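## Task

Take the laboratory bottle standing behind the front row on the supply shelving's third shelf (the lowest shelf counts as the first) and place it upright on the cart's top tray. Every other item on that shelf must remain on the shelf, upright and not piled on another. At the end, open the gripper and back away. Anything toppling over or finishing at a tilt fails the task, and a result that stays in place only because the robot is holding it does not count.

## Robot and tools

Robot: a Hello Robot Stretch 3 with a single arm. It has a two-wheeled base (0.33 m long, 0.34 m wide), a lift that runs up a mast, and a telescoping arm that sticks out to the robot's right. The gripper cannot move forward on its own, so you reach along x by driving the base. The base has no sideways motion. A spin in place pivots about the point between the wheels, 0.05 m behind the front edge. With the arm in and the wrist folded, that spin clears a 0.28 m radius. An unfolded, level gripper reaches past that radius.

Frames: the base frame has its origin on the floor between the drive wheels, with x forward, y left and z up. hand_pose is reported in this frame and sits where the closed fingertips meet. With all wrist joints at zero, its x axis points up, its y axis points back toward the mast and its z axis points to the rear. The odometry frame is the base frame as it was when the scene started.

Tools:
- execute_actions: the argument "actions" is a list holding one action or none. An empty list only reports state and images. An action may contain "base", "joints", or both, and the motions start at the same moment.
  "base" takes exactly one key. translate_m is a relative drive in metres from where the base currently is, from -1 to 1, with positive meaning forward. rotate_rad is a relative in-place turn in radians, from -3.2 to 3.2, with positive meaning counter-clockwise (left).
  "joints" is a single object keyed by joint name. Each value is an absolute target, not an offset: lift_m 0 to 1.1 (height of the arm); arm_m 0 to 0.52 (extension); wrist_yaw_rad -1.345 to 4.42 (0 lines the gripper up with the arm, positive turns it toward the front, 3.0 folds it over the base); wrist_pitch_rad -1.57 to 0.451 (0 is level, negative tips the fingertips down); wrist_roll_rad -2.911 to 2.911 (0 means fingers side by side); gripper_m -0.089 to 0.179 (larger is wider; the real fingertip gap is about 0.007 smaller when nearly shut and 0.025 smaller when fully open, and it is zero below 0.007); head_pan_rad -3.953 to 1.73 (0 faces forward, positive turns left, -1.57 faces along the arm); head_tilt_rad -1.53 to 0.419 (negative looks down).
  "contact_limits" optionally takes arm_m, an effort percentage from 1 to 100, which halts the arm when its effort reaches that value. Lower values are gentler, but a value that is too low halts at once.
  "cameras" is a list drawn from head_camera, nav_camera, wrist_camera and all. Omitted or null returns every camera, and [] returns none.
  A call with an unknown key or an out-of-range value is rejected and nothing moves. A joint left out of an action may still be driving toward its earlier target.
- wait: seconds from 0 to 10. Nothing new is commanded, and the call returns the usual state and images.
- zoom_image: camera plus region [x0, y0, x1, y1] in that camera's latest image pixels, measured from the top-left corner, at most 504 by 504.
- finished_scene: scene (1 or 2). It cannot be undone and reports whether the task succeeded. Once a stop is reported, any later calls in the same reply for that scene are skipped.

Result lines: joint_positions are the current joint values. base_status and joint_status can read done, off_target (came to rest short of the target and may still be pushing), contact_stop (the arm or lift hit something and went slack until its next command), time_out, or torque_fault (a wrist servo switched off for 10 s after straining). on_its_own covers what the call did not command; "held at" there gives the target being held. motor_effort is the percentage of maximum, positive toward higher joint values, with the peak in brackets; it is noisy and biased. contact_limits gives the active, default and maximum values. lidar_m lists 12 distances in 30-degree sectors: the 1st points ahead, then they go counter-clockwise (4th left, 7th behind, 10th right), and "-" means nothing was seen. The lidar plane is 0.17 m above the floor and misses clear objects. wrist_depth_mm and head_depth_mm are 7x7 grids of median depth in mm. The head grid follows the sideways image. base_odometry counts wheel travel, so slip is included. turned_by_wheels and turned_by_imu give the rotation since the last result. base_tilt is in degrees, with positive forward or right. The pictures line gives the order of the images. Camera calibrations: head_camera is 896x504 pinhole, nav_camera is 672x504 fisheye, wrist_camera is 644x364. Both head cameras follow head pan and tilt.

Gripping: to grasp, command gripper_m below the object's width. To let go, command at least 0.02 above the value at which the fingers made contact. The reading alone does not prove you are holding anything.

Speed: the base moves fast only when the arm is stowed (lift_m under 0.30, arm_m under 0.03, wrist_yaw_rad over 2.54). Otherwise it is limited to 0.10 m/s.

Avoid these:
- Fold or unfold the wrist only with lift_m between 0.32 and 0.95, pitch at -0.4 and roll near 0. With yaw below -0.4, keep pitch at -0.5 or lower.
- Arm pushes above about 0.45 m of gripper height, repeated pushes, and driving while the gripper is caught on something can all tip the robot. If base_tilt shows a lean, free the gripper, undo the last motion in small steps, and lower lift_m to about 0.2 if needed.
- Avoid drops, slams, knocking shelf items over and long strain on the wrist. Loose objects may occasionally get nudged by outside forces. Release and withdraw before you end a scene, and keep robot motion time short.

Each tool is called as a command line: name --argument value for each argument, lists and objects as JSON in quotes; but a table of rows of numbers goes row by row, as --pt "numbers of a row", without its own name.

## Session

execute_actions --actions '[{"joints":{"head_pan_rad":1.57,"head_tilt_rad":-0.4}}]' --cameras '["nav_camera"]'

execute_actions --actions '[{"joints":{"head_pan_rad":-1.57,"head_tilt_rad":-0.4}}]' --cameras '["nav_camera"]'

Scene clock: 1.27 s.
base_odometry: x=+0.000 y=+0.000 heading=+0.000 (m, m, rad; odometry frame)
turned_by_wheels: +0.000 (rad since the last result)
turned_by_imu: +0.000 (rad since the last result)
base_tilt: forward=+1.1 right=+1.4 (deg)
lidar_m: 1.74 1.86 2.17 2.18 2.29 1.70 1.70 2.00 1.83 1.83 1.97 1.32
head_depth_mm: 2075 2203 2386 2427 2170 1669 1365 / 2111 2232 2457 2529 2164 1664 1374 / 2152 2296 2479 2597 2150 1677 1363 / 2267 2432 2651 2814 2158 1685 1375 / 2338 2518 2725 2890 2169 1689 1363 / 2385 2607 2815 3014 2205 1691 1377 / 2475 2650 2923 3067 2214 1697 1389
base_status: not commanded
joint_positions: lift_m=+0.529 arm_m=-0.001 wrist_yaw_rad=+2.980 wrist_pitch_rad=-0.343 wrist_roll_rad=-0.014 gripper_m=+0.037 head_pan_rad=+1.563 head_tilt_rad=-0.395
joint_status: all done
motor_effort: left_wheel=+0(0) right_wheel=+0(0) lift_m=+34(35) arm_m=-1(1) wrist_yaw_rad=+0(0) wrist_pitch_rad=+6(6) wrist_roll_rad=+0(1) gripper_m=-1(1) head_pan_rad=+3(39) head_tilt_rad=-2(21) (%)
hand_pose: x=+0.0163 y=+0.0862 z=+0.5585 quat_wxyz=(+0.176, +0.699, +0.065, +0.690) (m; base frame)
wrist_depth_mm: - - - - - - - / - - - - - - - / - - - - - - - / - - - - - - - / - - - - - - - / 843 843 - 845 831 820 836 / 715 701 710 711 692 691 684
pictures: nav_camera (sideways: a quarter turn counterclockwise sets it upright)
camera_calibration (this result's frames):
nav_camera: T_world_to_cam=[[-0.00650154, 0.364513, 0.931175, -1.17359], [0.9999, -0.00930109, 0.0106223, 0.0331226], [0.0125329, 0.931152, -0.364417, 0.435182], [0, 0, 0, 1]] pos_world=[-0.0462035, 0.022875, 1.25105]
Images, in order (width x height): nav_camera 672x504.

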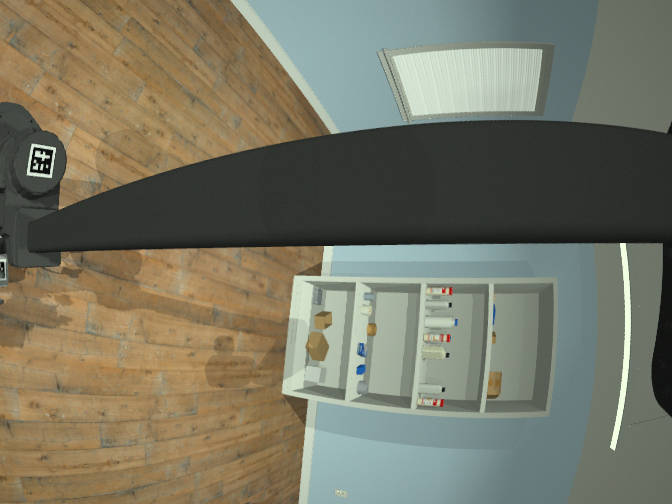

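Scene clock: 3.17 s.
base_odometry: x=+0.000 y=+0.000 heading=+0.000 (m, m, rad; odometry frame)
turned_by_wheels: +0.000 (rad since the last result)
turned_by_imu: +0.000 (rad since the last result)
base_tilt: forward=+1.1 right=+1.4 (deg)
lidar_m: 1.74 1.86 2.17 2.18 2.29 1.70 1.70 1.99 1.83 1.83 1.97 1.32
head_depth_mm: 1740 1839 1696 1860 1984 1662 1358 / 1771 1893 1767 1916 2019 1662 1354 / 1818 1923 1801 1946 2084 1675 1371 / 1870 2005 1850 2019 2130 1689 1366 / 1910 2054 1961 2411 2180 1686 1372 / 1972 2116 2321 2544 2187 1694 1377 / 2025 2195 2389 2597 2206 1699 1378
base_status: not commanded
joint_positions: lift_m=+0.529 arm_m=-0.001 wrist_yaw_rad=+2.980 wrist_pitch_rad=-0.343 wrist_roll_rad=-0.014 gripper_m=+0.037 head_pan_rad=-1.563 head_tilt_rad=-0.395
joint_status: all done
motor_effort: left_wheel=+0(0) right_wheel=+0(0) lift_m=+36(35) arm_m=-1(1) wrist_yaw_rad=+0(0) wrist_pitch_rad=+6(6) wrist_roll_rad=+0(0) gripper_m=+0(0) head_pan_rad=-3(38) head_tilt_rad=-2(2) (%)
hand_pose: x=+0.0163 y=+0.0862 z=+0.5585 quat_wxyz=(+0.176, +0.699, +0.065, +0.690) (m; base frame)
wrist_depth_mm: - - - - - - - / - - - - - - - / - - - - - - - / - - - - - - - / - - - - - - - / 851 838 - 825 854 819 817 / 707 694 714 698 685 686 694
pictures: nav_camera (sideways: a quarter turn counterclockwise sets it upright)
camera_calibration (this result's frames):
nav_camera: T_world_to_cam=[[0.0123575, -0.364605, 0.93108, -1.17358], [-0.999921, -0.00676348, 0.0106227, 0.0453211], [0.00242427, -0.931138, -0.364659, 0.43556], [0, 0, 0, 1]] pos_world=[0.0587641, -0.0220187, 1.25104]
Images, in order (width x height): nav_camera 672x504.

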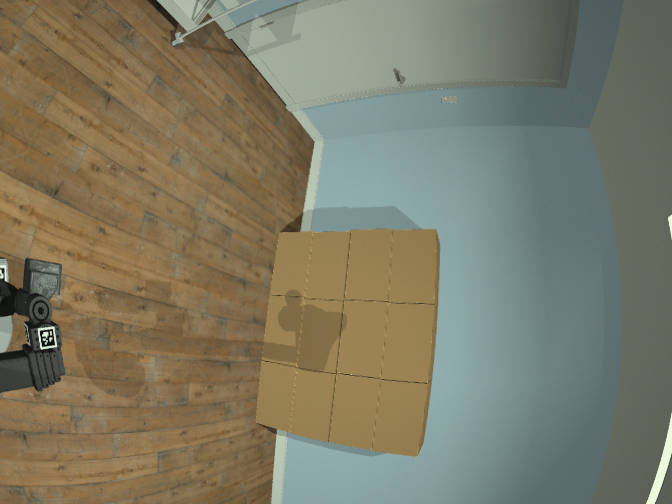

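execute_actions --actions '[{"joints":{"head_pan_rad":-0.5,"head_tilt_rad":-0.45}}]' --cameras '["head_camera"]'

execute_actions --actions '[{"joints":{"head_pan_rad":1.27,"head_tilt_rad":-0.3}}]' --cameras '["head_camera"]'

Scene clock: 4.43 s.
base_odometry: x=+0.000 y=+0.000 heading=+0.000 (m, m, rad; odometry frame)
turned_by_wheels: +0.000 (rad since the last result)
turned_by_imu: +0.000 (rad since the last result)
base_tilt: forward=+1.1 right=+1.5 (deg)
lidar_m: 1.74 1.86 2.18 2.17 2.29 1.70 1.70 1.99 1.83 1.82 1.97 1.33
head_depth_mm: 1606 1735 1947 2101 2038 1582 1311 / 1556 1690 1829 2057 2014 1597 1311 / 1545 1666 1791 1961 1950 1595 1310 / 1509 1626 1740 1685 1833 1609 1316 / 1460 1582 1718 1684 1758 1606 1326 / 1431 1555 1670 1803 1949 1615 1323 / 1399 1501 1636 1786 1917 1605 1332
base_status: not commanded
joint_positions: lift_m=+0.529 arm_m=-0.001 wrist_yaw_rad=+2.980 wrist_pitch_rad=-0.343 wrist_roll_rad=-0.014 gripper_m=+0.037 head_pan_rad=-0.507 head_tilt_rad=-0.444
joint_status: all done
motor_effort: left_wheel=+0(0) right_wheel=+0(0) lift_m=+35(35) arm_m=+0(0) wrist_yaw_rad=+0(0) wrist_pitch_rad=+6(6) wrist_roll_rad=+0(1) gripper_m=+0(1) head_pan_rad=+3(38) head_tilt_rad=-2(6) (%)
hand_pose: x=+0.0163 y=+0.0862 z=+0.5585 quat_wxyz=(+0.176, +0.699, +0.065, +0.690) (m; base frame)
wrist_depth_mm: - - - - - - - / - - - - - - - / - - - - - - - / - - - - - - - / - - - - - - - / 829 862 - 821 869 818 837 / 708 711 705 711 680 713 695
pictures: head_camera (sideways: a quarter turn clockwise sets it upright)
camera_calibration (this result's frames):
head_camera: T_world_to_cam=[[-0.361219, 0.249779, -0.898405, 1.19541], [0.506622, 0.861424, 0.0358009, -0.0494334], [0.78285, -0.44222, -0.437706, 0.526252], [0, 0, 0, 1]] pos_world=[0.0448733, -0.0232861, 1.30608]
Images, in order (width x height): head_camera 896x504.

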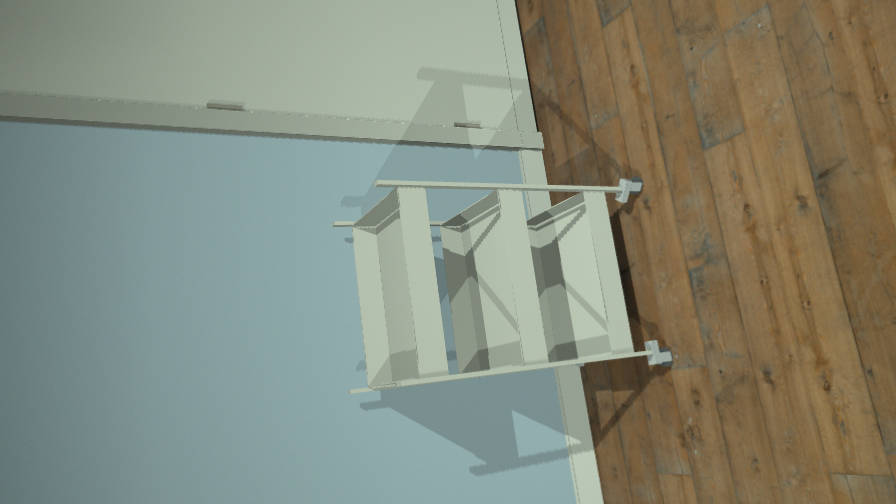

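Scene clock: 5.80 s.
base_odometry: x=+0.000 y=+0.000 heading=+0.000 (m, m, rad; odometry frame)
turned_by_wheels: +0.000 (rad since the last result)
turned_by_imu: +0.000 (rad since the last result)
base_tilt: forward=+1.1 right=+1.5 (deg)
lidar_m: 1.74 1.86 2.17 2.18 2.29 1.70 1.70 1.99 1.83 1.83 1.98 1.33
head_depth_mm: 2278 2431 2572 2755 2461 1818 1463 / 2225 2389 2524 2690 2458 1813 1456 / 2072 2090 2101 2473 2355 1831 1467 / 2218 2366 2466 2655 2375 1838 1457 / 2210 2318 2429 2569 2346 1850 1474 / 2183 2317 2211 2433 2313 1864 1470 / 2145 2310 2473 2659 2529 1853 1482
base_status: not commanded
joint_positions: lift_m=+0.529 arm_m=-0.001 wrist_yaw_rad=+2.980 wrist_pitch_rad=-0.343 wrist_roll_rad=-0.014 gripper_m=+0.037 head_pan_rad=+1.263 head_tilt_rad=-0.310
joint_status: all done
motor_effort: left_wheel=+0(0) right_wheel=+0(0) lift_m=+35(35) arm_m=-1(1) wrist_yaw_rad=+0(0) wrist_pitch_rad=+6(6) wrist_roll_rad=+1(1) gripper_m=+0(1) head_pan_rad=+4(39) head_tilt_rad=+3(14) (%)
hand_pose: x=+0.0163 y=+0.0862 z=+0.5585 quat_wxyz=(+0.176, +0.699, +0.065, +0.690) (m; base frame)
wrist_depth_mm: - - - - - - - / - - - - - - - / - - - - - - - / - - - - - - - / - - - - - - - / 854 824 - 825 850 833 824 / 700 716 715 707 702 702 689
pictures: head_camera (sideways: a quarter turn clockwise sets it upright)
camera_calibration (this result's frames):
head_camera: T_world_to_cam=[[-0.135695, -0.285124, -0.948837, 1.25985], [-0.946163, 0.321363, 0.0387435, -0.0444088], [0.293874, 0.903012, -0.313381, 0.367442], [0, 0, 0, 1]] pos_world=[0.0209559, 0.0416812, 1.31227]
Images, in order (width x height): head_camera 896x504.

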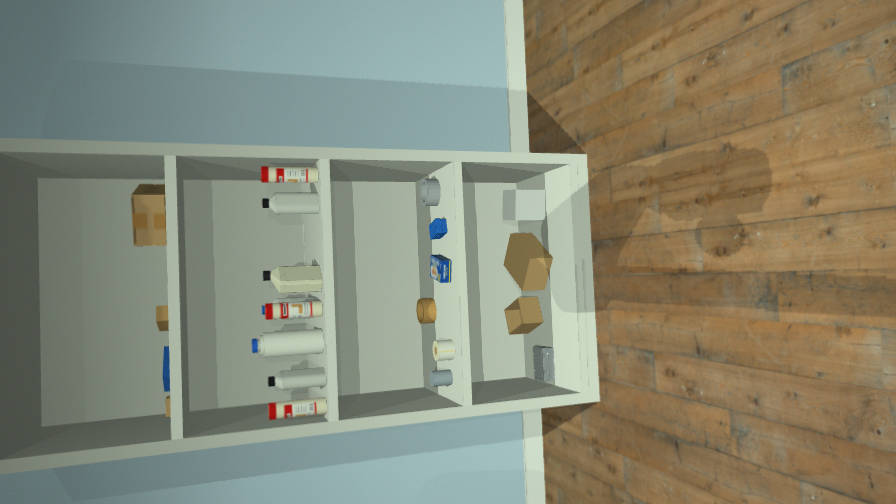

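execute_actions --actions '[{"base":{"rotate_rad":1.40},"joints":{"lift_m":0.28}}]' --cameras '[]'

execute_actions --actions '[{"base":{"translate_m":1.0}}]' --cameras '[]'

execute_actions --actions '[{"base":{"translate_m":0.7}}]' --cameras '[]'

execute_actions --actions '[{"base":{"rotate_rad":1.46},"joints":{"head_pan_rad":-1.57,"head_tilt_rad":-0.45}}]' --cameras '["head_camera"]'

Scene clock: 9.73 s.
base_odometry: x=+0.000 y=+0.000 heading=+1.400 (m, m, rad; odometry frame)
turned_by_wheels: +1.400 (rad since the last result)
turned_by_imu: +1.383 (rad since the last result)
base_tilt: forward=+1.1 right=+1.4 (deg)
lidar_m: 2.18 2.59 1.72 1.70 1.83 1.85 1.82 1.96 1.35 1.32 1.86 2.01
head_depth_mm: 1886 1998 2163 2293 2384 1814 1449 / 1843 1947 2076 2216 2352 1827 1458 / 1797 1903 2028 2144 2279 1833 1464 / 1756 1864 1953 2059 2205 1847 1466 / 1727 1814 1942 1762 1855 1838 1468 / 1688 1795 1881 1752 1848 1873 1466 / 1648 1737 1840 1934 2087 1850 1481
base_status: done
joint_positions: lift_m=+0.281 arm_m=-0.001 wrist_yaw_rad=+2.980 wrist_pitch_rad=-0.343 wrist_roll_rad=-0.014 gripper_m=+0.037 head_pan_rad=+1.263 head_tilt_rad=-0.309
joint_status: all done
motor_effort: left_wheel=-2(9) right_wheel=+2(9) lift_m=+11(26) arm_m=+0(1) wrist_yaw_rad=+0(0) wrist_pitch_rad=+6(6) wrist_roll_rad=+1(0) gripper_m=-1(1) head_pan_rad=+3(2) head_tilt_rad=+2(4) (%)
hand_pose: x=+0.0163 y=+0.0862 z=+0.3107 quat_wxyz=(+0.177, +0.699, +0.065, +0.690) (m; base frame)
wrist_depth_mm: - - - - - - - / - - - - - - - / - - - - - - - / 818 - 828 819 828 807 802 / 639 637 669 644 633 629 631 / 529 527 - 522 539 525 519 / 453 459 - - 443 444 436
pictures: none
No camera images: the call's "cameras" was empty. Leave "cameras" out to get every camera's image.

Scene clock: 14.67 s.
base_odometry: x=+0.170 y=+0.985 heading=+1.400 (m, m, rad; odometry frame)
turned_by_wheels: +0.000 (rad since the last result)
turned_by_imu: +0.000 (rad since the last result)
base_tilt: forward=+1.1 right=+1.4 (deg)
lidar_m: 1.20 1.75 1.93 1.76 1.72 2.55 2.81 1.85 1.76 1.41 1.47 1.26
head_depth_mm: 1794 1907 2009 2186 2287 1852 1453 / 1741 1835 1954 2105 2242 1835 1450 / 1698 1812 1913 2044 2191 1835 1463 / 1664 1754 1862 2014 2150 1840 1463 / 1625 1720 1824 1945 2084 1845 1468 / 1595 1690 1790 1894 2038 1859 1485 / 1559 1648 1739 1866 1979 1872 1487
base_status: done
joint_positions: lift_m=+0.281 arm_m=-0.001 wrist_yaw_rad=+2.980 wrist_pitch_rad=-0.343 wrist_roll_rad=-0.014 gripper_m=+0.037 head_pan_rad=+1.263 head_tilt_rad=-0.309
joint_status: not commanded
motor_effort: left_wheel=-2(7) right_wheel=+2(10) lift_m=+12(12) arm_m=+0(1) wrist_yaw_rad=+0(0) wrist_pitch_rad=+6(6) wrist_roll_rad=+1(0) gripper_m=-1(0) head_pan_rad=+2(3) head_tilt_rad=+4(3) (%)
hand_pose: x=+0.0163 y=+0.0862 z=+0.3107 quat_wxyz=(+0.177, +0.699, +0.065, +0.690) (m; base frame)
wrist_depth_mm: - - - - - - - / - - - - - - - / - - - - - - - / 820 - 821 811 803 804 826 / 650 667 671 644 631 635 623 / 529 523 - 520 529 523 522 / 452 462 - - 440 441 433
pictures: none
No camera images: the call's "cameras" was empty. Leave "cameras" out to get every camera's image.

Scene clock: 18.73 s.
base_odometry: x=+0.289 y=+1.675 heading=+1.400 (m, m, rad; odometry frame)
turned_by_wheels: +0.000 (rad since the last result)
turned_by_imu: +0.000 (rad since the last result)
base_tilt: forward=+1.1 right=+1.4 (deg)
lidar_m: 0.72 0.53 1.50 1.83 1.96 2.80 3.48 2.27 1.45 1.44 0.74 0.66
head_depth_mm: 1591 1626 1681 1747 1797 1748 1454 / 1659 1780 1901 2021 2138 1831 1459 / 1619 1722 1848 1983 2117 1846 1458 / 1607 1694 1803 1940 2054 1835 1465 / 1570 1633 1763 1874 2009 1848 1459 / 1542 1613 1712 1837 1942 1839 1474 / 1491 1582 1672 1767 1905 1863 1476
base_status: done
joint_positions: lift_m=+0.281 arm_m=-0.001 wrist_yaw_rad=+2.980 wrist_pitch_rad=-0.343 wrist_roll_rad=-0.014 gripper_m=+0.037 head_pan_rad=+1.263 head_tilt_rad=-0.309
joint_status: not commanded
motor_effort: left_wheel=-2(8) right_wheel=+2(10) lift_m=+12(12) arm_m=+0(0) wrist_yaw_rad=+0(0) wrist_pitch_rad=+6(6) wrist_roll_rad=+1(1) gripper_m=+0(1) head_pan_rad=+3(3) head_tilt_rad=+4(3) (%)
hand_pose: x=+0.0163 y=+0.0862 z=+0.3107 quat_wxyz=(+0.177, +0.699, +0.065, +0.690) (m; base frame)
wrist_depth_mm: - - - - - - 957 / - - - - - - 934 / - - - - - - 932 / 845 - 836 813 813 799 806 / 654 645 657 639 637 636 573 / 536 520 - 522 546 521 485 / 444 461 - - 445 439 436
pictures: none
No camera images: the call's "cameras" was empty. Leave "cameras" out to get every camera's image.

Scene clock: 20.97 s.
base_odometry: x=+0.289 y=+1.675 heading=+2.860 (m, m, rad; odometry frame)
turned_by_wheels: +1.460 (rad since the last result)
turned_by_imu: +1.438 (rad since the last result)
base_tilt: forward=+1.1 right=+1.5 (deg)
lidar_m: 1.83 1.89 2.13 3.48 2.28 2.01 1.44 0.74 0.66 0.68 0.53 1.31
head_depth_mm: 753 821 861 508 544 939 765 / 750 815 856 577 550 942 770 / 752 809 641 583 557 936 780 / 747 808 482 521 544 932 784 / 744 807 495 584 536 951 763 / 742 803 862 509 518 951 774 / 738 788 799 591 528 795 750
base_status: done
joint_positions: lift_m=+0.281 arm_m=-0.001 wrist_yaw_rad=+2.980 wrist_pitch_rad=-0.343 wrist_roll_rad=-0.014 gripper_m=+0.037 head_pan_rad=-1.563 head_tilt_rad=-0.445
joint_status: all done
motor_effort: left_wheel=-3(14) right_wheel=+2(12) lift_m=+12(11) arm_m=-1(2) wrist_yaw_rad=+0(0) wrist_pitch_rad=+6(6) wrist_roll_rad=+1(0) gripper_m=-1(0) head_pan_rad=-3(37) head_tilt_rad=-1(11) (%)
hand_pose: x=+0.0163 y=+0.0861 z=+0.3107 quat_wxyz=(+0.177, +0.699, +0.065, +0.690) (m; base frame)
wrist_depth_mm: - - - - - - - / - - - - - - - / - - - - - - - / 830 - 823 808 803 780 798 / 657 648 661 644 635 636 640 / 529 531 - 520 539 521 512 / 458 459 - - 443 442 440
pictures: head_camera (sideways: a quarter turn clockwise sets it upright)
camera_calibration (this result's frames):
head_camera: T_world_to_cam=[[0.0393732, 0.437966, -0.898129, 1.19261], [0.999224, -0.0164457, 0.0357855, -0.0524182], [0.00090244, -0.898841, -0.438274, 0.53176], [0, 0, 0, 1]] pos_world=[0.00494083, -0.0452162, 1.30605]
Images, in order (width x height): head_camera 896x504.

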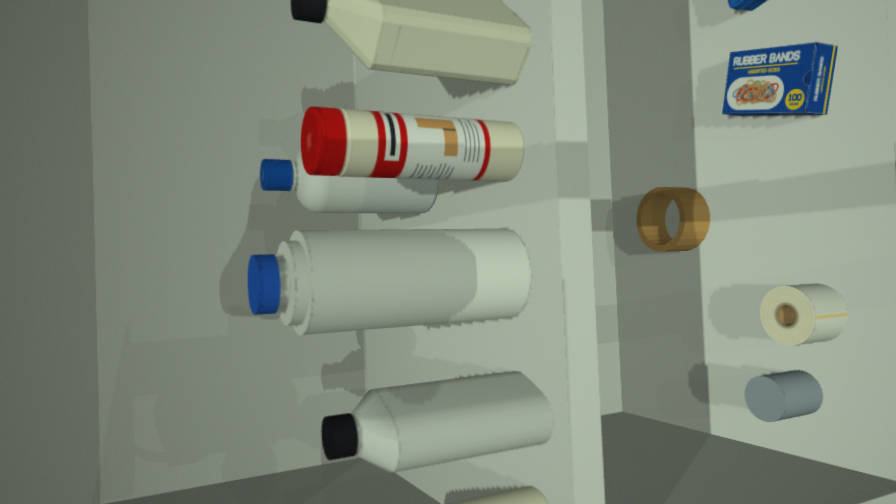

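execute_actions --actions '[{"base":{"translate_m":-0.07},"joints":{"lift_m":0.6,"wrist_pitch_rad":-0.4}}]' --cameras '[]'

execute_actions --actions '[{"joints":{"wrist_yaw_rad":0,"gripper_m":0.09,"lift_m":0.8}}]' --cameras '[]'

execute_actions --actions '[{"joints":{"wrist_pitch_rad":0,"lift_m":0.94}}]' --cameras '["wrist_camera"]'

Scene clock: 24.93 s.
base_odometry: x=+0.357 y=+1.656 heading=+2.859 (m, m, rad; odometry frame)
turned_by_wheels: +0.000 (rad since the last result)
turned_by_imu: +0.000 (rad since the last result)
base_tilt: forward=+1.0 right=+1.4 (deg)
lidar_m: 1.90 1.97 2.22 3.48 2.23 1.93 1.37 0.69 0.68 0.64 0.56 1.31
head_depth_mm: 759 821 885 668 549 941 776 / 756 818 508 509 539 941 761 / 753 816 866 607 554 947 779 / 751 810 642 539 555 920 781 / 747 805 504 533 537 947 769 / 742 803 474 526 537 956 765 / 741 800 868 534 524 931 774
base_status: done
joint_positions: lift_m=+0.599 arm_m=-0.001 wrist_yaw_rad=+2.980 wrist_pitch_rad=-0.416 wrist_roll_rad=-0.014 gripper_m=+0.037 head_pan_rad=-1.563 head_tilt_rad=-0.445
joint_status: all done
motor_effort: left_wheel=-2(13) right_wheel=+2(7) lift_m=+56(61) arm_m=-1(0) wrist_yaw_rad=+0(0) wrist_pitch_rad=+5(2) wrist_roll_rad=+1(1) gripper_m=-1(0) head_pan_rad=-2(3) head_tilt_rad=-2(2) (%)
hand_pose: x=+0.0150 y=+0.0777 z=+0.6123 quat_wxyz=(+0.201, +0.696, +0.091, +0.683) (m; base frame)
wrist_depth_mm: - - - - - - - / - - - - - - - / - - - - - - - / - - - - - - - / - - - - - - - / 855 874 - 852 856 842 855 / 735 737 736 749 729 728 736
pictures: none
No camera images: the call's "cameras" was empty. Leave "cameras" out to get every camera's image.

Scene clock: 27.60 s.
base_odometry: x=+0.357 y=+1.656 heading=+2.859 (m, m, rad; odometry frame)
turned_by_wheels: +0.000 (rad since the last result)
turned_by_imu: +0.000 (rad since the last result)
base_tilt: forward=+1.1 right=+1.5 (deg)
lidar_m: 1.90 1.97 2.23 3.48 2.24 1.92 1.37 0.69 0.68 0.64 0.56 1.31
head_depth_mm: 758 821 887 663 550 939 775 / 754 820 507 510 537 944 766 / 751 813 870 608 555 946 802 / 750 811 644 536 553 917 803 / 744 809 503 531 538 952 769 / 743 804 475 526 537 953 767 / 739 799 869 532 524 928 772
base_status: not commanded
joint_positions: lift_m=+0.799 arm_m=-0.001 wrist_yaw_rad=+0.002 wrist_pitch_rad=-0.416 wrist_roll_rad=-0.014 gripper_m=+0.090 head_pan_rad=-1.563 head_tilt_rad=-0.445
joint_status: all done
motor_effort: left_wheel=-2(2) right_wheel=+2(2) lift_m=+55(57) arm_m=+0(1) wrist_yaw_rad=-2(4) wrist_pitch_rad=+6(5) wrist_roll_rad=+1(1) gripper_m=+0(81) head_pan_rad=-2(2) head_tilt_rad=-1(2) (%)
hand_pose: x=-0.0210 y=-0.3686 z=+0.8122 quat_wxyz=(+0.697, +0.148, -0.687, -0.145) (m; base frame)
wrist_depth_mm: 439 573 585 592 605 600 512 / 438 618 645 662 650 663 514 / 433 668 708 716 725 729 517 / 432 634 681 654 684 663 511 / 428 558 557 553 539 524 513 / 420 448 461 471 445 467 458 / 396 401 402 412 412 424 423
pictures: none
No camera images: the call's "cameras" was empty. Leave "cameras" out to get every camera's image.

Scene clock: 29.70 s.
base_odometry: x=+0.357 y=+1.656 heading=+2.859 (m, m, rad; odometry frame)
turned_by_wheels: +0.000 (rad since the last result)
turned_by_imu: +0.000 (rad since the last result)
base_tilt: forward=+1.1 right=+1.4 (deg)
lidar_m: 1.90 1.96 2.22 3.48 2.23 1.93 1.37 0.69 0.68 0.64 0.56 1.31
head_depth_mm: 758 820 882 666 550 1016 - / 755 819 507 509 537 940 - / 749 814 868 608 530 - - / 750 812 644 536 535 925 764 / 747 806 504 531 541 954 771 / 743 801 474 526 539 958 766 / 740 800 869 534 523 926 772
base_status: not commanded
joint_positions: lift_m=+0.939 arm_m=-0.001 wrist_yaw_rad=+0.002 wrist_pitch_rad=-0.022 wrist_roll_rad=-0.014 gripper_m=+0.090 head_pan_rad=-1.563 head_tilt_rad=-0.445
joint_status: all done
motor_effort: left_wheel=-3(2) right_wheel=+2(2) lift_m=+55(59) arm_m=-1(1) wrist_yaw_rad=-2(2) wrist_pitch_rad=+7(8) wrist_roll_rad=+1(0) gripper_m=+0(0) head_pan_rad=-3(3) head_tilt_rad=-3(2) (%)
hand_pose: x=-0.0208 y=-0.3997 z=+1.0480 quat_wxyz=(+0.712, +0.009, -0.702, -0.007) (m; base frame)
wrist_depth_mm: 440 259 605 608 619 610 502 / 427 242 273 252 281 642 508 / 248 537 272 259 253 654 510 / 249 464 279 271 263 539 472 / 252 287 282 280 277 315 308 / 235 234 233 236 238 244 247 / 393 654 740 733 758 735 523
pictures: wrist_camera
camera_calibration (this result's frames):
wrist_camera: T_world_to_cam=[[-0.998305, 0.0331083, -0.0478667, 0.0423413], [0.0533318, 0.191068, -0.980127, 1.14012], [-0.0233045, -0.981018, -0.19251, -0.0272646], [0, 0, 0, 1]] pos_world=[-0.0191703, -0.245989, 1.11424]
Images, in order (width x height): wrist_camera 644x364.

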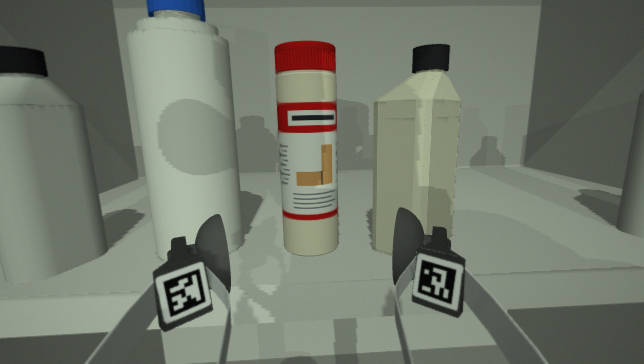

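execute_actions --actions '[{"base":{"translate_m":0.004},"joints":{"lift_m":0.98,"gripper_m":0.078,"arm_m":0.08}}]' --cameras '["wrist_camera"]'

Scene clock: 31.70 s.
base_odometry: x=+0.353 y=+1.657 heading=+2.859 (m, m, rad; odometry frame)
turned_by_wheels: +0.000 (rad since the last result)
turned_by_imu: +0.000 (rad since the last result)
base_tilt: forward=+1.1 right=+1.5 (deg)
lidar_m: 1.90 1.96 2.21 3.48 2.24 1.94 1.38 0.69 0.67 0.64 0.56 1.31
head_depth_mm: 761 820 879 744 - - 746 / 755 819 860 493 - - 759 / 748 812 866 754 - - 761 / 750 812 643 585 1081 921 780 / 747 808 496 522 536 955 767 / 743 800 477 531 538 952 769 / 741 800 862 524 517 927 775
base_status: done
joint_positions: lift_m=+0.979 arm_m=+0.080 wrist_yaw_rad=+0.002 wrist_pitch_rad=-0.022 wrist_roll_rad=-0.014 gripper_m=+0.078 head_pan_rad=-1.563 head_tilt_rad=-0.445
joint_status: all done
motor_effort: left_wheel=-2(6) right_wheel=+2(6) lift_m=+55(55) arm_m=+2(3) wrist_yaw_rad=-1(2) wrist_pitch_rad=+7(8) wrist_roll_rad=+1(1) gripper_m=+1(54) head_pan_rad=-2(4) head_tilt_rad=-2(2) (%)
hand_pose: x=-0.0210 y=-0.4803 z=+1.0881 quat_wxyz=(+0.712, +0.009, -0.702, -0.007) (m; base frame)
wrist_depth_mm: 441 179 531 541 549 543 509 / 408 168 538 556 556 572 517 / 400 168 565 176 578 588 512 / 420 174 579 182 185 201 519 / 420 181 402 190 186 224 411 / 298 186 304 198 267 276 288 / 226 197 218 205 202 217 227
pictures: wrist_camera
camera_calibration (this result's frames):
wrist_camera: T_world_to_cam=[[-0.998283, 0.033744, -0.0478818, 0.0470848], [0.0534581, 0.190616, -0.980208, 1.19472], [-0.0239491, -0.981085, -0.192093, -0.0991315], [0, 0, 0, 1]] pos_world=[-0.0192374, -0.326578, 1.15428]
Images, in order (width x height): wrist_camera 644x364.

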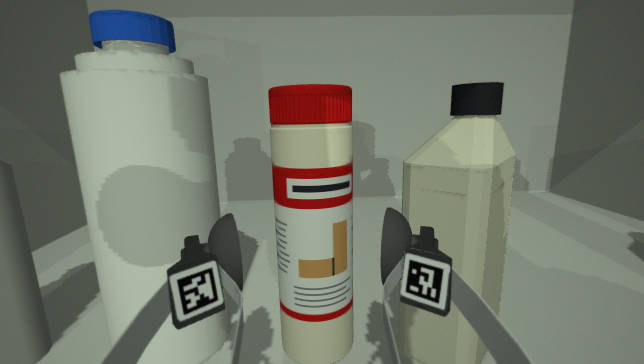

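execute_actions --actions '[{"joints":{"arm_m":0.142}}]' --cameras '["wrist_camera"]'

execute_actions --actions '[{"joints":{"gripper_m":0.01}}]' --cameras '[]'

execute_actions --actions '[{"joints":{"lift_m":1.0}}]' --cameras '[]'

execute_actions --actions '[{"joints":{"arm_m":0.0}}]' --cameras '[]'

execute_actions --actions '[{"base":{"translate_m":-0.24}}]' --cameras '["wrist_camera"]'

Scene clock: 33.50 s.
base_odometry: x=+0.353 y=+1.657 heading=+2.859 (m, m, rad; odometry frame)
turned_by_wheels: +0.000 (rad since the last result)
turned_by_imu: +0.000 (rad since the last result)
base_tilt: forward=+1.1 right=+1.5 (deg)
lidar_m: 1.90 1.97 2.21 3.48 2.24 1.94 1.37 0.69 0.67 0.64 0.56 1.31
head_depth_mm: 757 820 872 - - 911 776 / 755 817 868 - - 918 760 / 751 812 871 - - 919 777 / 748 809 648 - 819 919 780 / 746 806 498 527 537 946 768 / 741 803 477 532 538 952 762 / 739 800 859 526 520 935 775
base_status: not commanded
joint_positions: lift_m=+0.979 arm_m=+0.142 wrist_yaw_rad=+0.002 wrist_pitch_rad=-0.022 wrist_roll_rad=-0.014 gripper_m=+0.078 head_pan_rad=-1.563 head_tilt_rad=-0.445
joint_status: all done
motor_effort: left_wheel=-2(2) right_wheel=+2(2) lift_m=+55(55) arm_m=+3(3) wrist_yaw_rad=-1(2) wrist_pitch_rad=+7(7) wrist_roll_rad=+0(1) gripper_m=+0(1) head_pan_rad=-2(3) head_tilt_rad=-3(1) (%)
hand_pose: x=-0.0210 y=-0.5423 z=+1.0881 quat_wxyz=(+0.712, +0.009, -0.702, -0.007) (m; base frame)
wrist_depth_mm: 117 462 478 478 496 502 499 / 110 127 482 111 504 512 487 / 112 128 493 114 530 161 472 / 114 130 520 117 534 134 458 / 116 131 437 121 377 132 351 / 119 130 287 126 265 134 275 / 123 132 223 131 217 141 216
pictures: wrist_camera
camera_calibration (this result's frames):
wrist_camera: T_world_to_cam=[[-0.998281, 0.0337983, -0.0478818, 0.0491927], [0.0534685, 0.190613, -0.980208, 1.20654], [-0.0240025, -0.981083, -0.192093, -0.159962], [0, 0, 0, 1]] pos_world=[-0.0192429, -0.388581, 1.15428]
Images, in order (width x height): wrist_camera 644x364.

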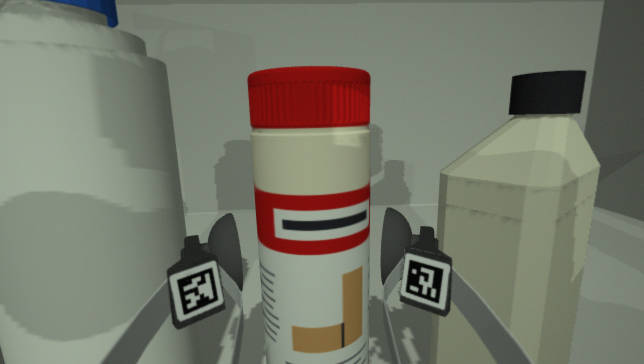

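Scene clock: 34.67 s.
base_odometry: x=+0.353 y=+1.657 heading=+2.859 (m, m, rad; odometry frame)
turned_by_wheels: +0.000 (rad since the last result)
turned_by_imu: +0.000 (rad since the last result)
base_tilt: forward=+1.1 right=+1.5 (deg)
lidar_m: 1.90 1.96 2.21 3.48 2.23 1.93 1.38 0.69 0.67 0.64 0.56 1.31
head_depth_mm: 757 822 873 - - 911 775 / 755 817 873 - - 914 759 / 750 816 874 - - 917 777 / 749 810 646 - 819 923 780 / 746 807 498 530 536 948 768 / 743 805 477 530 537 949 766 / 740 801 859 525 519 931 773
base_status: not commanded
joint_positions: lift_m=+0.979 arm_m=+0.142 wrist_yaw_rad=+0.000 wrist_pitch_rad=-0.022 wrist_roll_rad=-0.014 gripper_m=+0.011 head_pan_rad=-1.563 head_tilt_rad=-0.445
joint_status: all done
motor_effort: left_wheel=-2(3) right_wheel=+2(2) lift_m=+56(55) arm_m=+2(2) wrist_yaw_rad=+0(1) wrist_pitch_rad=+7(7) wrist_roll_rad=+0(1) gripper_m=-17(90) head_pan_rad=-3(2) head_tilt_rad=-3(2) (%)
hand_pose: x=-0.0215 y=-0.5423 z=+1.0881 quat_wxyz=(+0.712, +0.008, -0.702, -0.008) (m; base frame)
wrist_depth_mm: 117 464 472 482 493 496 493 / 109 128 489 107 508 512 490 / 112 129 499 110 519 161 479 / 114 130 518 113 536 133 459 / 117 132 403 117 373 132 352 / 120 134 131 122 - 135 275 / 123 131 222 126 219 138 215
pictures: none
No camera images: the call's "cameras" was empty. Leave "cameras" out to get every camera's image.

Scene clock: 35.60 s.
base_odometry: x=+0.353 y=+1.657 heading=+2.859 (m, m, rad; odometry frame)
turned_by_wheels: +0.000 (rad since the last result)
turned_by_imu: +0.000 (rad since the last result)
base_tilt: forward=+1.1 right=+1.5 (deg)
lidar_m: 1.90 1.96 2.21 3.49 2.24 1.93 1.38 0.69 0.67 0.64 0.56 1.31
head_depth_mm: 755 821 876 - - 937 777 / 753 823 869 - - 945 758 / 752 810 865 - - 942 778 / 748 809 747 - 557 919 780 / 747 807 496 529 535 947 765 / 742 804 476 530 539 954 767 / 738 794 862 525 519 926 777
base_status: not commanded
joint_positions: lift_m=+0.999 arm_m=+0.142 wrist_yaw_rad=+0.000 wrist_pitch_rad=-0.043 wrist_roll_rad=-0.014 gripper_m=+0.011 head_pan_rad=-1.563 head_tilt_rad=-0.445
joint_status: all done
motor_effort: left_wheel=-2(2) right_wheel=+3(2) lift_m=+57(63) arm_m=+2(2) wrist_yaw_rad=+0(0) wrist_pitch_rad=+14(15) wrist_roll_rad=+0(1) gripper_m=-17(15) head_pan_rad=-2(3) head_tilt_rad=-3(0) (%)
hand_pose: x=-0.0215 y=-0.5416 z=+1.1027 quat_wxyz=(+0.712, +0.016, -0.702, -0.015) (m; base frame)
wrist_depth_mm: 121 459 471 480 487 489 488 / 115 145 486 107 506 512 511 / 111 128 500 109 520 529 467 / 114 130 523 113 537 148 456 / 117 132 425 117 395 132 373 / 120 133 132 122 - 136 293 / 124 132 241 126 238 140 241
pictures: none
No camera images: the call's "cameras" was empty. Leave "cameras" out to get every camera's image.

Scene clock: 37.90 s.
base_odometry: x=+0.353 y=+1.657 heading=+2.859 (m, m, rad; odometry frame)
turned_by_wheels: +0.000 (rad since the last result)
turned_by_imu: +0.000 (rad since the last result)
base_tilt: forward=+1.1 right=+1.5 (deg)
lidar_m: 1.89 1.96 2.21 3.47 2.24 1.93 1.38 0.69 0.67 0.64 0.56 1.30
head_depth_mm: 757 822 875 635 - - - / 755 819 862 524 - - - / 750 814 864 355 - - - / 749 810 644 357 - 919 782 / 745 805 497 527 537 950 767 / 740 802 478 532 538 956 765 / 738 798 863 524 518 931 774
base_status: not commanded
joint_positions: lift_m=+0.999 arm_m=+0.000 wrist_yaw_rad=+0.000 wrist_pitch_rad=-0.044 wrist_roll_rad=-0.014 gripper_m=+0.011 head_pan_rad=-1.563 head_tilt_rad=-0.445
joint_status: all done
motor_effort: left_wheel=-2(2) right_wheel=+2(2) lift_m=+57(57) arm_m=-3(3) wrist_yaw_rad=+0(0) wrist_pitch_rad=+14(14) wrist_roll_rad=+1(1) gripper_m=-15(15) head_pan_rad=-2(2) head_tilt_rad=-3(2) (%)
hand_pose: x=-0.0215 y=-0.4002 z=+1.1024 quat_wxyz=(+0.712, +0.016, -0.702, -0.016) (m; base frame)
wrist_depth_mm: 434 581 597 602 612 622 509 / 436 563 261 107 640 651 515 / 389 526 248 109 301 669 518 / 248 522 257 113 281 662 516 / 248 400 263 117 293 437 402 / 254 294 132 122 - 314 310 / 251 255 251 127 255 259 261
pictures: none
No camera images: the call's "cameras" was empty. Leave "cameras" out to get every camera's image.

Scene clock: 41.27 s.
base_odometry: x=+0.583 y=+1.590 heading=+2.859 (m, m, rad; odometry frame)
turned_by_wheels: +0.000 (rad since the last result)
turned_by_imu: +0.001 (rad since the last result)
base_tilt: forward=+1.1 right=+1.5 (deg)
lidar_m: 2.13 2.20 2.96 3.47 2.12 1.68 1.14 1.36 0.54 0.63 0.71 0.73
head_depth_mm: 733 743 722 576 - - - / 759 824 864 529 - - - / 755 820 875 355 - - - / 755 819 873 356 - 921 781 / 751 811 872 585 560 950 764 / 747 802 848 525 551 926 784 / 744 806 648 656 541 955 789
base_status: done
joint_positions: lift_m=+0.999 arm_m=+0.000 wrist_yaw_rad=+0.000 wrist_pitch_rad=-0.044 wrist_roll_rad=-0.014 gripper_m=+0.011 head_pan_rad=-1.563 head_tilt_rad=-0.445
joint_status: not commanded
motor_effort: left_wheel=-2(8) right_wheel=+2(3) lift_m=+58(57) arm_m=-3(4) wrist_yaw_rad=+0(0) wrist_pitch_rad=+14(14) wrist_roll_rad=+0(1) gripper_m=-16(16) head_pan_rad=-2(3) head_tilt_rad=-1(1) (%)
hand_pose: x=-0.0215 y=-0.4002 z=+1.1024 quat_wxyz=(+0.712, +0.016, -0.702, -0.016) (m; base frame)
wrist_depth_mm: 585 592 609 615 607 379 263 / 616 604 616 107 631 386 266 / 630 625 297 110 523 284 263 / 630 275 290 113 277 287 267 / 474 283 290 117 287 293 270 / 333 297 131 122 - 297 271 / 258 255 250 127 258 266 267
pictures: wrist_camera
camera_calibration (this result's frames):
wrist_camera: T_world_to_cam=[[-0.998221, 0.0365796, -0.0470901, 0.0448742], [0.053802, 0.212054, -0.975776, 1.1972], [-0.0257078, -0.976573, -0.213645, 0.00766141], [0, 0, 0, 1]] pos_world=[-0.0194203, -0.248031, 1.17195]
Images, in order (width x height): wrist_camera 644x364.

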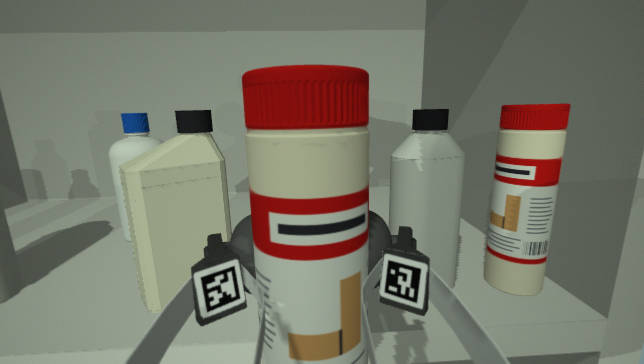

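execute_actions --actions '[{"joints":{"arm_m":0.15}}]' --cameras '[]'

execute_actions --actions '[{"joints":{"lift_m":0.981}}]' --cameras '[]'

execute_actions --actions '[{"joints":{"gripper_m":0.075}}]' --cameras '[]'

execute_actions --actions '[{"joints":{"arm_m":0.0}}]' --cameras '[]'

execute_actions --actions '[{"base":{"translate_m":0.245}}]' --cameras '["wrist_camera","head_camera"]'

Scene clock: 43.87 s.
base_odometry: x=+0.583 y=+1.590 heading=+2.859 (m, m, rad; odometry frame)
turned_by_wheels: +0.000 (rad since the last result)
turned_by_imu: +0.000 (rad since the last result)
base_tilt: forward=+1.1 right=+1.4 (deg)
lidar_m: 2.13 2.20 2.95 3.48 2.12 1.69 1.14 1.37 0.54 0.63 0.71 0.73
head_depth_mm: 732 746 756 - - 815 758 / 761 822 874 - - 908 780 / 757 815 868 - - 944 780 / 754 813 864 - 1077 950 785 / 749 812 871 585 560 953 766 / 745 808 842 526 549 923 787 / 744 802 647 659 539 957 791
base_status: not commanded
joint_positions: lift_m=+0.999 arm_m=+0.150 wrist_yaw_rad=+0.000 wrist_pitch_rad=-0.044 wrist_roll_rad=-0.014 gripper_m=+0.011 head_pan_rad=-1.563 head_tilt_rad=-0.445
joint_status: all done
motor_effort: left_wheel=-2(2) right_wheel=+3(2) lift_m=+58(57) arm_m=+2(3) wrist_yaw_rad=+0(0) wrist_pitch_rad=+14(14) wrist_roll_rad=+0(1) gripper_m=-16(17) head_pan_rad=-2(3) head_tilt_rad=-2(3) (%)
hand_pose: x=-0.0215 y=-0.5496 z=+1.1024 quat_wxyz=(+0.712, +0.016, -0.702, -0.016) (m; base frame)
wrist_depth_mm: 455 455 469 473 482 375 259 / 467 475 477 106 503 373 260 / 209 489 497 110 523 377 232 / 143 507 518 113 540 137 131 / 138 156 428 117 486 131 133 / 141 160 132 122 - 134 141 / 144 160 249 127 244 137 172
pictures: none
No camera images: the call's "cameras" was empty. Leave "cameras" out to get every camera's image.

Scene clock: 44.77 s.
base_odometry: x=+0.583 y=+1.590 heading=+2.859 (m, m, rad; odometry frame)
turned_by_wheels: +0.000 (rad since the last result)
turned_by_imu: +0.000 (rad since the last result)
base_tilt: forward=+1.1 right=+1.5 (deg)
lidar_m: 2.13 2.21 2.97 3.48 2.12 1.68 1.14 1.36 0.54 0.63 0.71 0.73
head_depth_mm: 730 745 737 - - 813 759 / 758 824 874 - - 915 778 / 756 818 881 - - 946 777 / 755 814 870 - 557 951 784 / 752 809 869 586 562 949 764 / 746 809 847 526 550 929 784 / 745 803 648 659 541 955 792
base_status: not commanded
joint_positions: lift_m=+0.982 arm_m=+0.150 wrist_yaw_rad=+0.000 wrist_pitch_rad=-0.032 wrist_roll_rad=-0.014 gripper_m=+0.011 head_pan_rad=-1.563 head_tilt_rad=-0.445
joint_status: all done
motor_effort: left_wheel=-2(2) right_wheel=+2(2) lift_m=+12(52) arm_m=+2(2) wrist_yaw_rad=+0(0) wrist_pitch_rad=+11(14) wrist_roll_rad=+1(0) gripper_m=-15(16) head_pan_rad=-3(3) head_tilt_rad=-3(1) (%)
hand_pose: x=-0.0215 y=-0.5500 z=+1.0882 quat_wxyz=(+0.712, +0.012, -0.702, -0.012) (m; base frame)
wrist_depth_mm: 454 461 475 483 480 372 259 / 468 475 485 106 508 374 241 / 143 487 504 109 520 146 129 / 137 155 515 113 547 129 126 / 139 156 400 117 456 130 132 / 141 158 131 122 - 134 141 / 144 159 231 127 228 136 152
pictures: none
No camera images: the call's "cameras" was empty. Leave "cameras" out to get every camera's image.

Scene clock: 45.90 s.
base_odometry: x=+0.583 y=+1.590 heading=+2.859 (m, m, rad; odometry frame)
turned_by_wheels: +0.000 (rad since the last result)
turned_by_imu: +0.000 (rad since the last result)
base_tilt: forward=+1.1 right=+1.5 (deg)
lidar_m: 2.13 2.20 2.96 3.46 2.12 1.68 1.14 1.36 0.54 0.63 0.72 0.73
head_depth_mm: 733 743 739 - - 817 756 / 757 821 872 - - 911 777 / 756 817 881 - - 947 780 / 752 814 866 - 557 948 782 / 752 810 870 584 560 951 763 / 746 809 847 524 551 928 781 / 744 804 648 659 541 956 786
base_status: not commanded
joint_positions: lift_m=+0.982 arm_m=+0.150 wrist_yaw_rad=+0.000 wrist_pitch_rad=-0.024 wrist_roll_rad=-0.014 gripper_m=+0.075 head_pan_rad=-1.563 head_tilt_rad=-0.445
joint_status: all done
motor_effort: left_wheel=-2(2) right_wheel=+2(3) lift_m=+13(13) arm_m=+2(2) wrist_yaw_rad=+1(0) wrist_pitch_rad=+8(11) wrist_roll_rad=+1(0) gripper_m=+0(74) head_pan_rad=-2(3) head_tilt_rad=-1(2) (%)
hand_pose: x=-0.0215 y=-0.5502 z=+1.0903 quat_wxyz=(+0.712, +0.009, -0.702, -0.009) (m; base frame)
wrist_depth_mm: 458 462 478 482 487 370 258 / 467 479 489 109 499 378 241 / 143 484 497 108 512 146 132 / 137 155 515 112 540 129 126 / 138 156 442 116 466 130 132 / 140 157 134 121 285 133 140 / 144 158 227 126 231 135 149
pictures: none
No camera images: the call's "cameras" was empty. Leave "cameras" out to get every camera's image.

Scene clock: 48.27 s.
base_odometry: x=+0.583 y=+1.590 heading=+2.859 (m, m, rad; odometry frame)
turned_by_wheels: +0.000 (rad since the last result)
turned_by_imu: +0.000 (rad since the last result)
base_tilt: forward=+1.1 right=+1.5 (deg)
lidar_m: 2.14 2.21 2.97 3.48 2.12 1.68 1.14 1.36 0.54 0.63 0.71 0.73
head_depth_mm: 731 745 720 575 541 - - / 762 822 861 529 551 - - / 757 817 875 673 - - - / 753 817 865 535 1087 922 782 / 751 814 866 585 560 955 768 / 748 814 847 524 551 926 786 / 744 806 650 657 542 955 786
base_status: not commanded
joint_positions: lift_m=+0.982 arm_m=+0.000 wrist_yaw_rad=+0.000 wrist_pitch_rad=-0.023 wrist_roll_rad=-0.014 gripper_m=+0.075 head_pan_rad=-1.563 head_tilt_rad=-0.445
joint_status: all done
motor_effort: left_wheel=-2(2) right_wheel=+2(2) lift_m=+13(12) arm_m=-3(3) wrist_yaw_rad=+0(0) wrist_pitch_rad=+8(8) wrist_roll_rad=+0(1) gripper_m=+1(1) head_pan_rad=-2(2) head_tilt_rad=-1(2) (%)
hand_pose: x=-0.0215 y=-0.4009 z=+1.0906 quat_wxyz=(+0.712, +0.008, -0.702, -0.008) (m; base frame)
wrist_depth_mm: 590 599 599 615 608 376 261 / 616 621 627 626 642 380 264 / 634 626 635 263 281 282 261 / 633 272 606 274 277 285 269 / 464 282 414 280 291 291 269 / 322 298 301 286 286 292 266 / 242 244 248 250 256 259 264
pictures: none
No camera images: the call's "cameras" was empty. Leave "cameras" out to get every camera's image.

Scene clock: 51.67 s.
base_odometry: x=+0.348 y=+1.658 heading=+2.859 (m, m, rad; odometry frame)
turned_by_wheels: +0.000 (rad since the last result)
turned_by_imu: +0.000 (rad since the last result)
base_tilt: forward=+1.1 right=+1.4 (deg)
lidar_m: 1.89 1.94 2.21 3.47 2.23 1.94 1.38 0.70 0.66 0.64 0.56 1.31
head_depth_mm: 758 823 866 602 540 - - / 756 815 855 528 552 - - / 749 814 863 679 - - - / 746 813 653 680 1085 921 779 / 746 805 492 519 537 952 765 / 743 802 480 543 537 953 765 / 738 803 860 514 519 923 776
base_status: done
joint_positions: lift_m=+0.982 arm_m=+0.000 wrist_yaw_rad=+0.000 wrist_pitch_rad=-0.023 wrist_roll_rad=-0.014 gripper_m=+0.075 head_pan_rad=-1.563 head_tilt_rad=-0.445
joint_status: not commanded
motor_effort: left_wheel=-2(3) right_wheel=+2(6) lift_m=+12(12) arm_m=-3(3) wrist_yaw_rad=+0(0) wrist_pitch_rad=+8(8) wrist_roll_rad=+0(0) gripper_m=+0(1) head_pan_rad=-3(3) head_tilt_rad=-2(1) (%)
hand_pose: x=-0.0215 y=-0.4009 z=+1.0906 quat_wxyz=(+0.712, +0.008, -0.702, -0.008) (m; base frame)
wrist_depth_mm: 430 587 594 608 613 634 522 / 427 566 607 617 637 652 501 / 249 518 260 642 298 670 270 / 242 554 267 437 278 642 282 / 244 381 286 431 291 393 306 / 248 295 298 304 287 300 292 / 243 239 240 245 250 253 256
pictures: head_camera (sideways: a quarter turn clockwise sets it upright), wrist_camera
camera_calibration (this result's frames):
head_camera: T_world_to_cam=[[0.0394742, 0.437957, -0.898129, 1.19261], [0.99922, -0.0166762, 0.0357855, -0.0524182], [0.000695104, -0.898841, -0.438274, 0.531761], [0, 0, 0, 1]] pos_world=[0.0049304, -0.0452159, 1.30605]
wrist_camera: T_world_to_cam=[[-0.998221, 0.0355803, -0.0478464, 0.0447669], [0.0537997, 0.191501, -0.980017, 1.18219], [-0.0257066, -0.980847, -0.193075, -0.0196874], [0, 0, 0, 1]] pos_world=[-0.0194201, -0.247293, 1.1569]
Images, in order (width x height): head_camera 896x504, wrist_camera 644x364.

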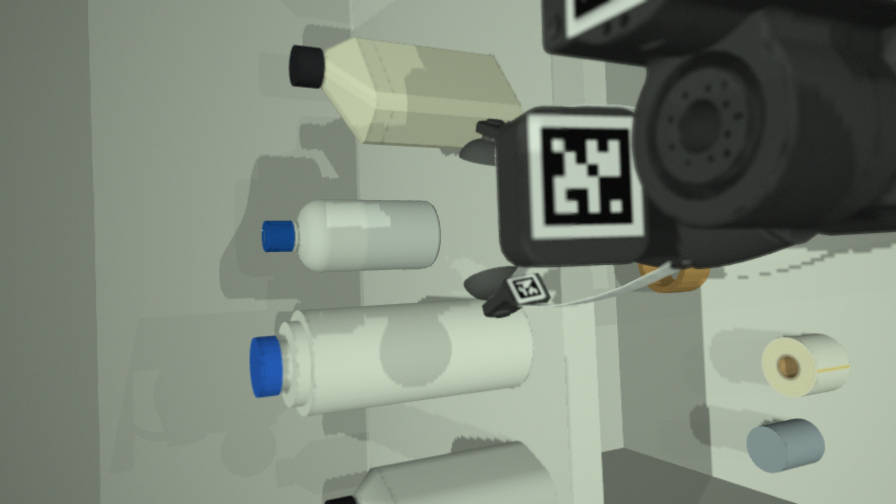

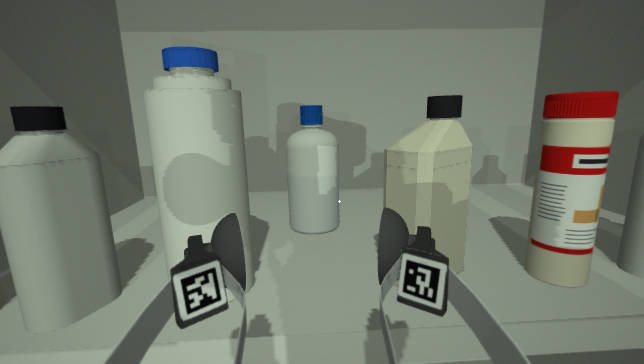

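execute_actions --actions '[{"joints":{"gripper_m":0.05,"arm_m":0.245,"lift_m":1.0}}]' --cameras '[]'

execute_actions --actions '[{"joints":{"gripper_m":0.11}}]' --cameras '["wrist_camera","nav_camera"]'

Scene clock: 55.23 s.
base_odometry: x=+0.348 y=+1.658 heading=+2.859 (m, m, rad; odometry frame)
turned_by_wheels: +0.000 (rad since the last result)
turned_by_imu: +0.001 (rad since the last result)
base_tilt: forward=+1.1 right=+1.4 (deg)
lidar_m: 1.89 1.95 2.21 3.48 2.24 1.94 1.38 0.69 0.66 0.64 0.56 1.31
head_depth_mm: 760 823 - 575 549 941 778 / 754 817 - - 550 951 761 / 753 811 - - 553 940 782 / 746 807 851 643 558 924 779 / 745 806 492 524 536 949 767 / 743 803 480 542 537 950 767 / 739 797 859 515 518 922 774
base_status: not commanded
joint_positions: lift_m=+0.999 arm_m=+0.245 wrist_yaw_rad=+0.000 wrist_pitch_rad=-0.023 wrist_roll_rad=-0.014 gripper_m=+0.050 head_pan_rad=-1.563 head_tilt_rad=-0.445
joint_status: all done
motor_effort: left_wheel=-2(3) right_wheel=+2(2) lift_m=+56(58) arm_m=+2(2) wrist_yaw_rad=+0(0) wrist_pitch_rad=+8(8) wrist_roll_rad=+1(1) gripper_m=+0(76) head_pan_rad=-3(2) head_tilt_rad=-3(1) (%)
hand_pose: x=-0.0215 y=-0.6453 z=+1.1080 quat_wxyz=(+0.712, +0.008, -0.702, -0.008) (m; base frame)
wrist_depth_mm: 368 377 380 387 398 400 405 / 381 387 392 396 405 408 422 / 394 405 405 408 413 426 437 / 400 412 420 191 437 441 451 / 415 423 427 181 452 456 460 / 353 348 - 188 354 327 325 / 265 264 261 196 255 254 252
pictures: none
No camera images: the call's "cameras" was empty. Leave "cameras" out to get every camera's image.

Scene clock: 56.33 s.
base_odometry: x=+0.348 y=+1.658 heading=+2.859 (m, m, rad; odometry frame)
turned_by_wheels: +0.000 (rad since the last result)
turned_by_imu: +0.000 (rad since the last result)
base_tilt: forward=+1.1 right=+1.5 (deg)
lidar_m: 1.89 1.95 2.21 3.47 2.23 1.94 1.38 0.69 0.66 0.64 0.56 1.31
head_depth_mm: 757 824 - 576 550 940 778 / 753 816 - - 552 947 762 / 751 814 - - 554 942 779 / 750 816 852 643 557 928 782 / 744 801 486 523 536 954 766 / 742 802 480 543 538 955 766 / 739 796 861 514 520 924 777
base_status: not commanded
joint_positions: lift_m=+0.999 arm_m=+0.245 wrist_yaw_rad=+0.000 wrist_pitch_rad=-0.023 wrist_roll_rad=-0.014 gripper_m=+0.110 head_pan_rad=-1.563 head_tilt_rad=-0.445
joint_status: all done
motor_effort: left_wheel=-2(2) right_wheel=+2(2) lift_m=+56(56) arm_m=+2(3) wrist_yaw_rad=+0(0) wrist_pitch_rad=+7(7) wrist_roll_rad=+0(0) gripper_m=+1(81) head_pan_rad=-3(3) head_tilt_rad=-2(1) (%)
hand_pose: x=-0.0215 y=-0.6453 z=+1.1080 quat_wxyz=(+0.712, +0.008, -0.702, -0.008) (m; base frame)
wrist_depth_mm: 369 376 383 387 395 397 408 / 385 388 397 401 407 411 422 / 395 397 410 407 419 428 436 / 408 414 419 191 433 448 448 / 419 428 435 182 444 457 455 / 346 368 325 189 313 339 327 / 279 251 259 196 257 251 251
pictures: nav_camera (sideways: a quarter turn counterclockwise sets it upright), wrist_camera
camera_calibration (this result's frames):
nav_camera: T_world_to_cam=[[0.0125829, -0.4105, 0.911774, -1.14838], [-0.999919, -0.00694511, 0.0106725, 0.0452569], [0.00195131, -0.911834, -0.410554, 0.495287], [0, 0, 0, 1]] pos_world=[0.0587368, -0.0194769, 1.24993]
wrist_camera: T_world_to_cam=[[-0.998221, 0.0355554, -0.0478648, 0.0542976], [0.0537996, 0.190992, -0.980116, 1.24582], [-0.0257066, -0.980947, -0.192566, -0.256615], [0, 0, 0, 1]] pos_world=[-0.01942, -0.491598, 1.17423]
Images, in order (width x height): nav_camera 672x504, wrist_camera 644x364.

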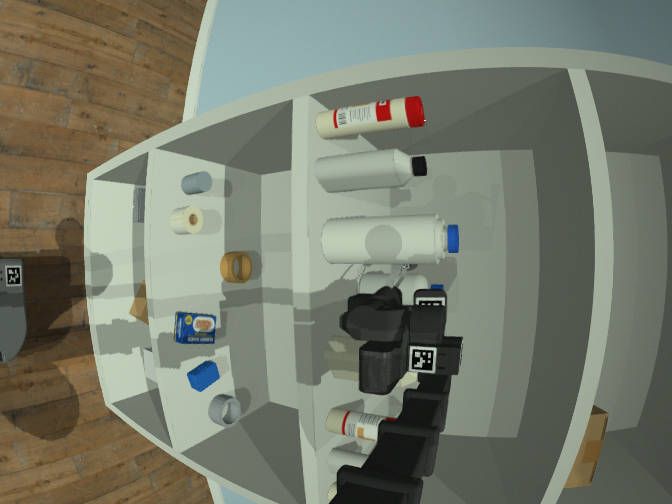

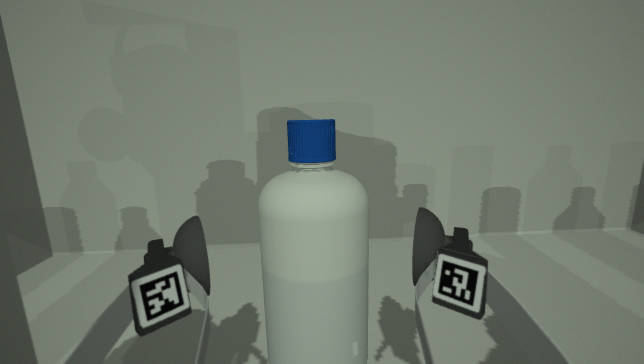

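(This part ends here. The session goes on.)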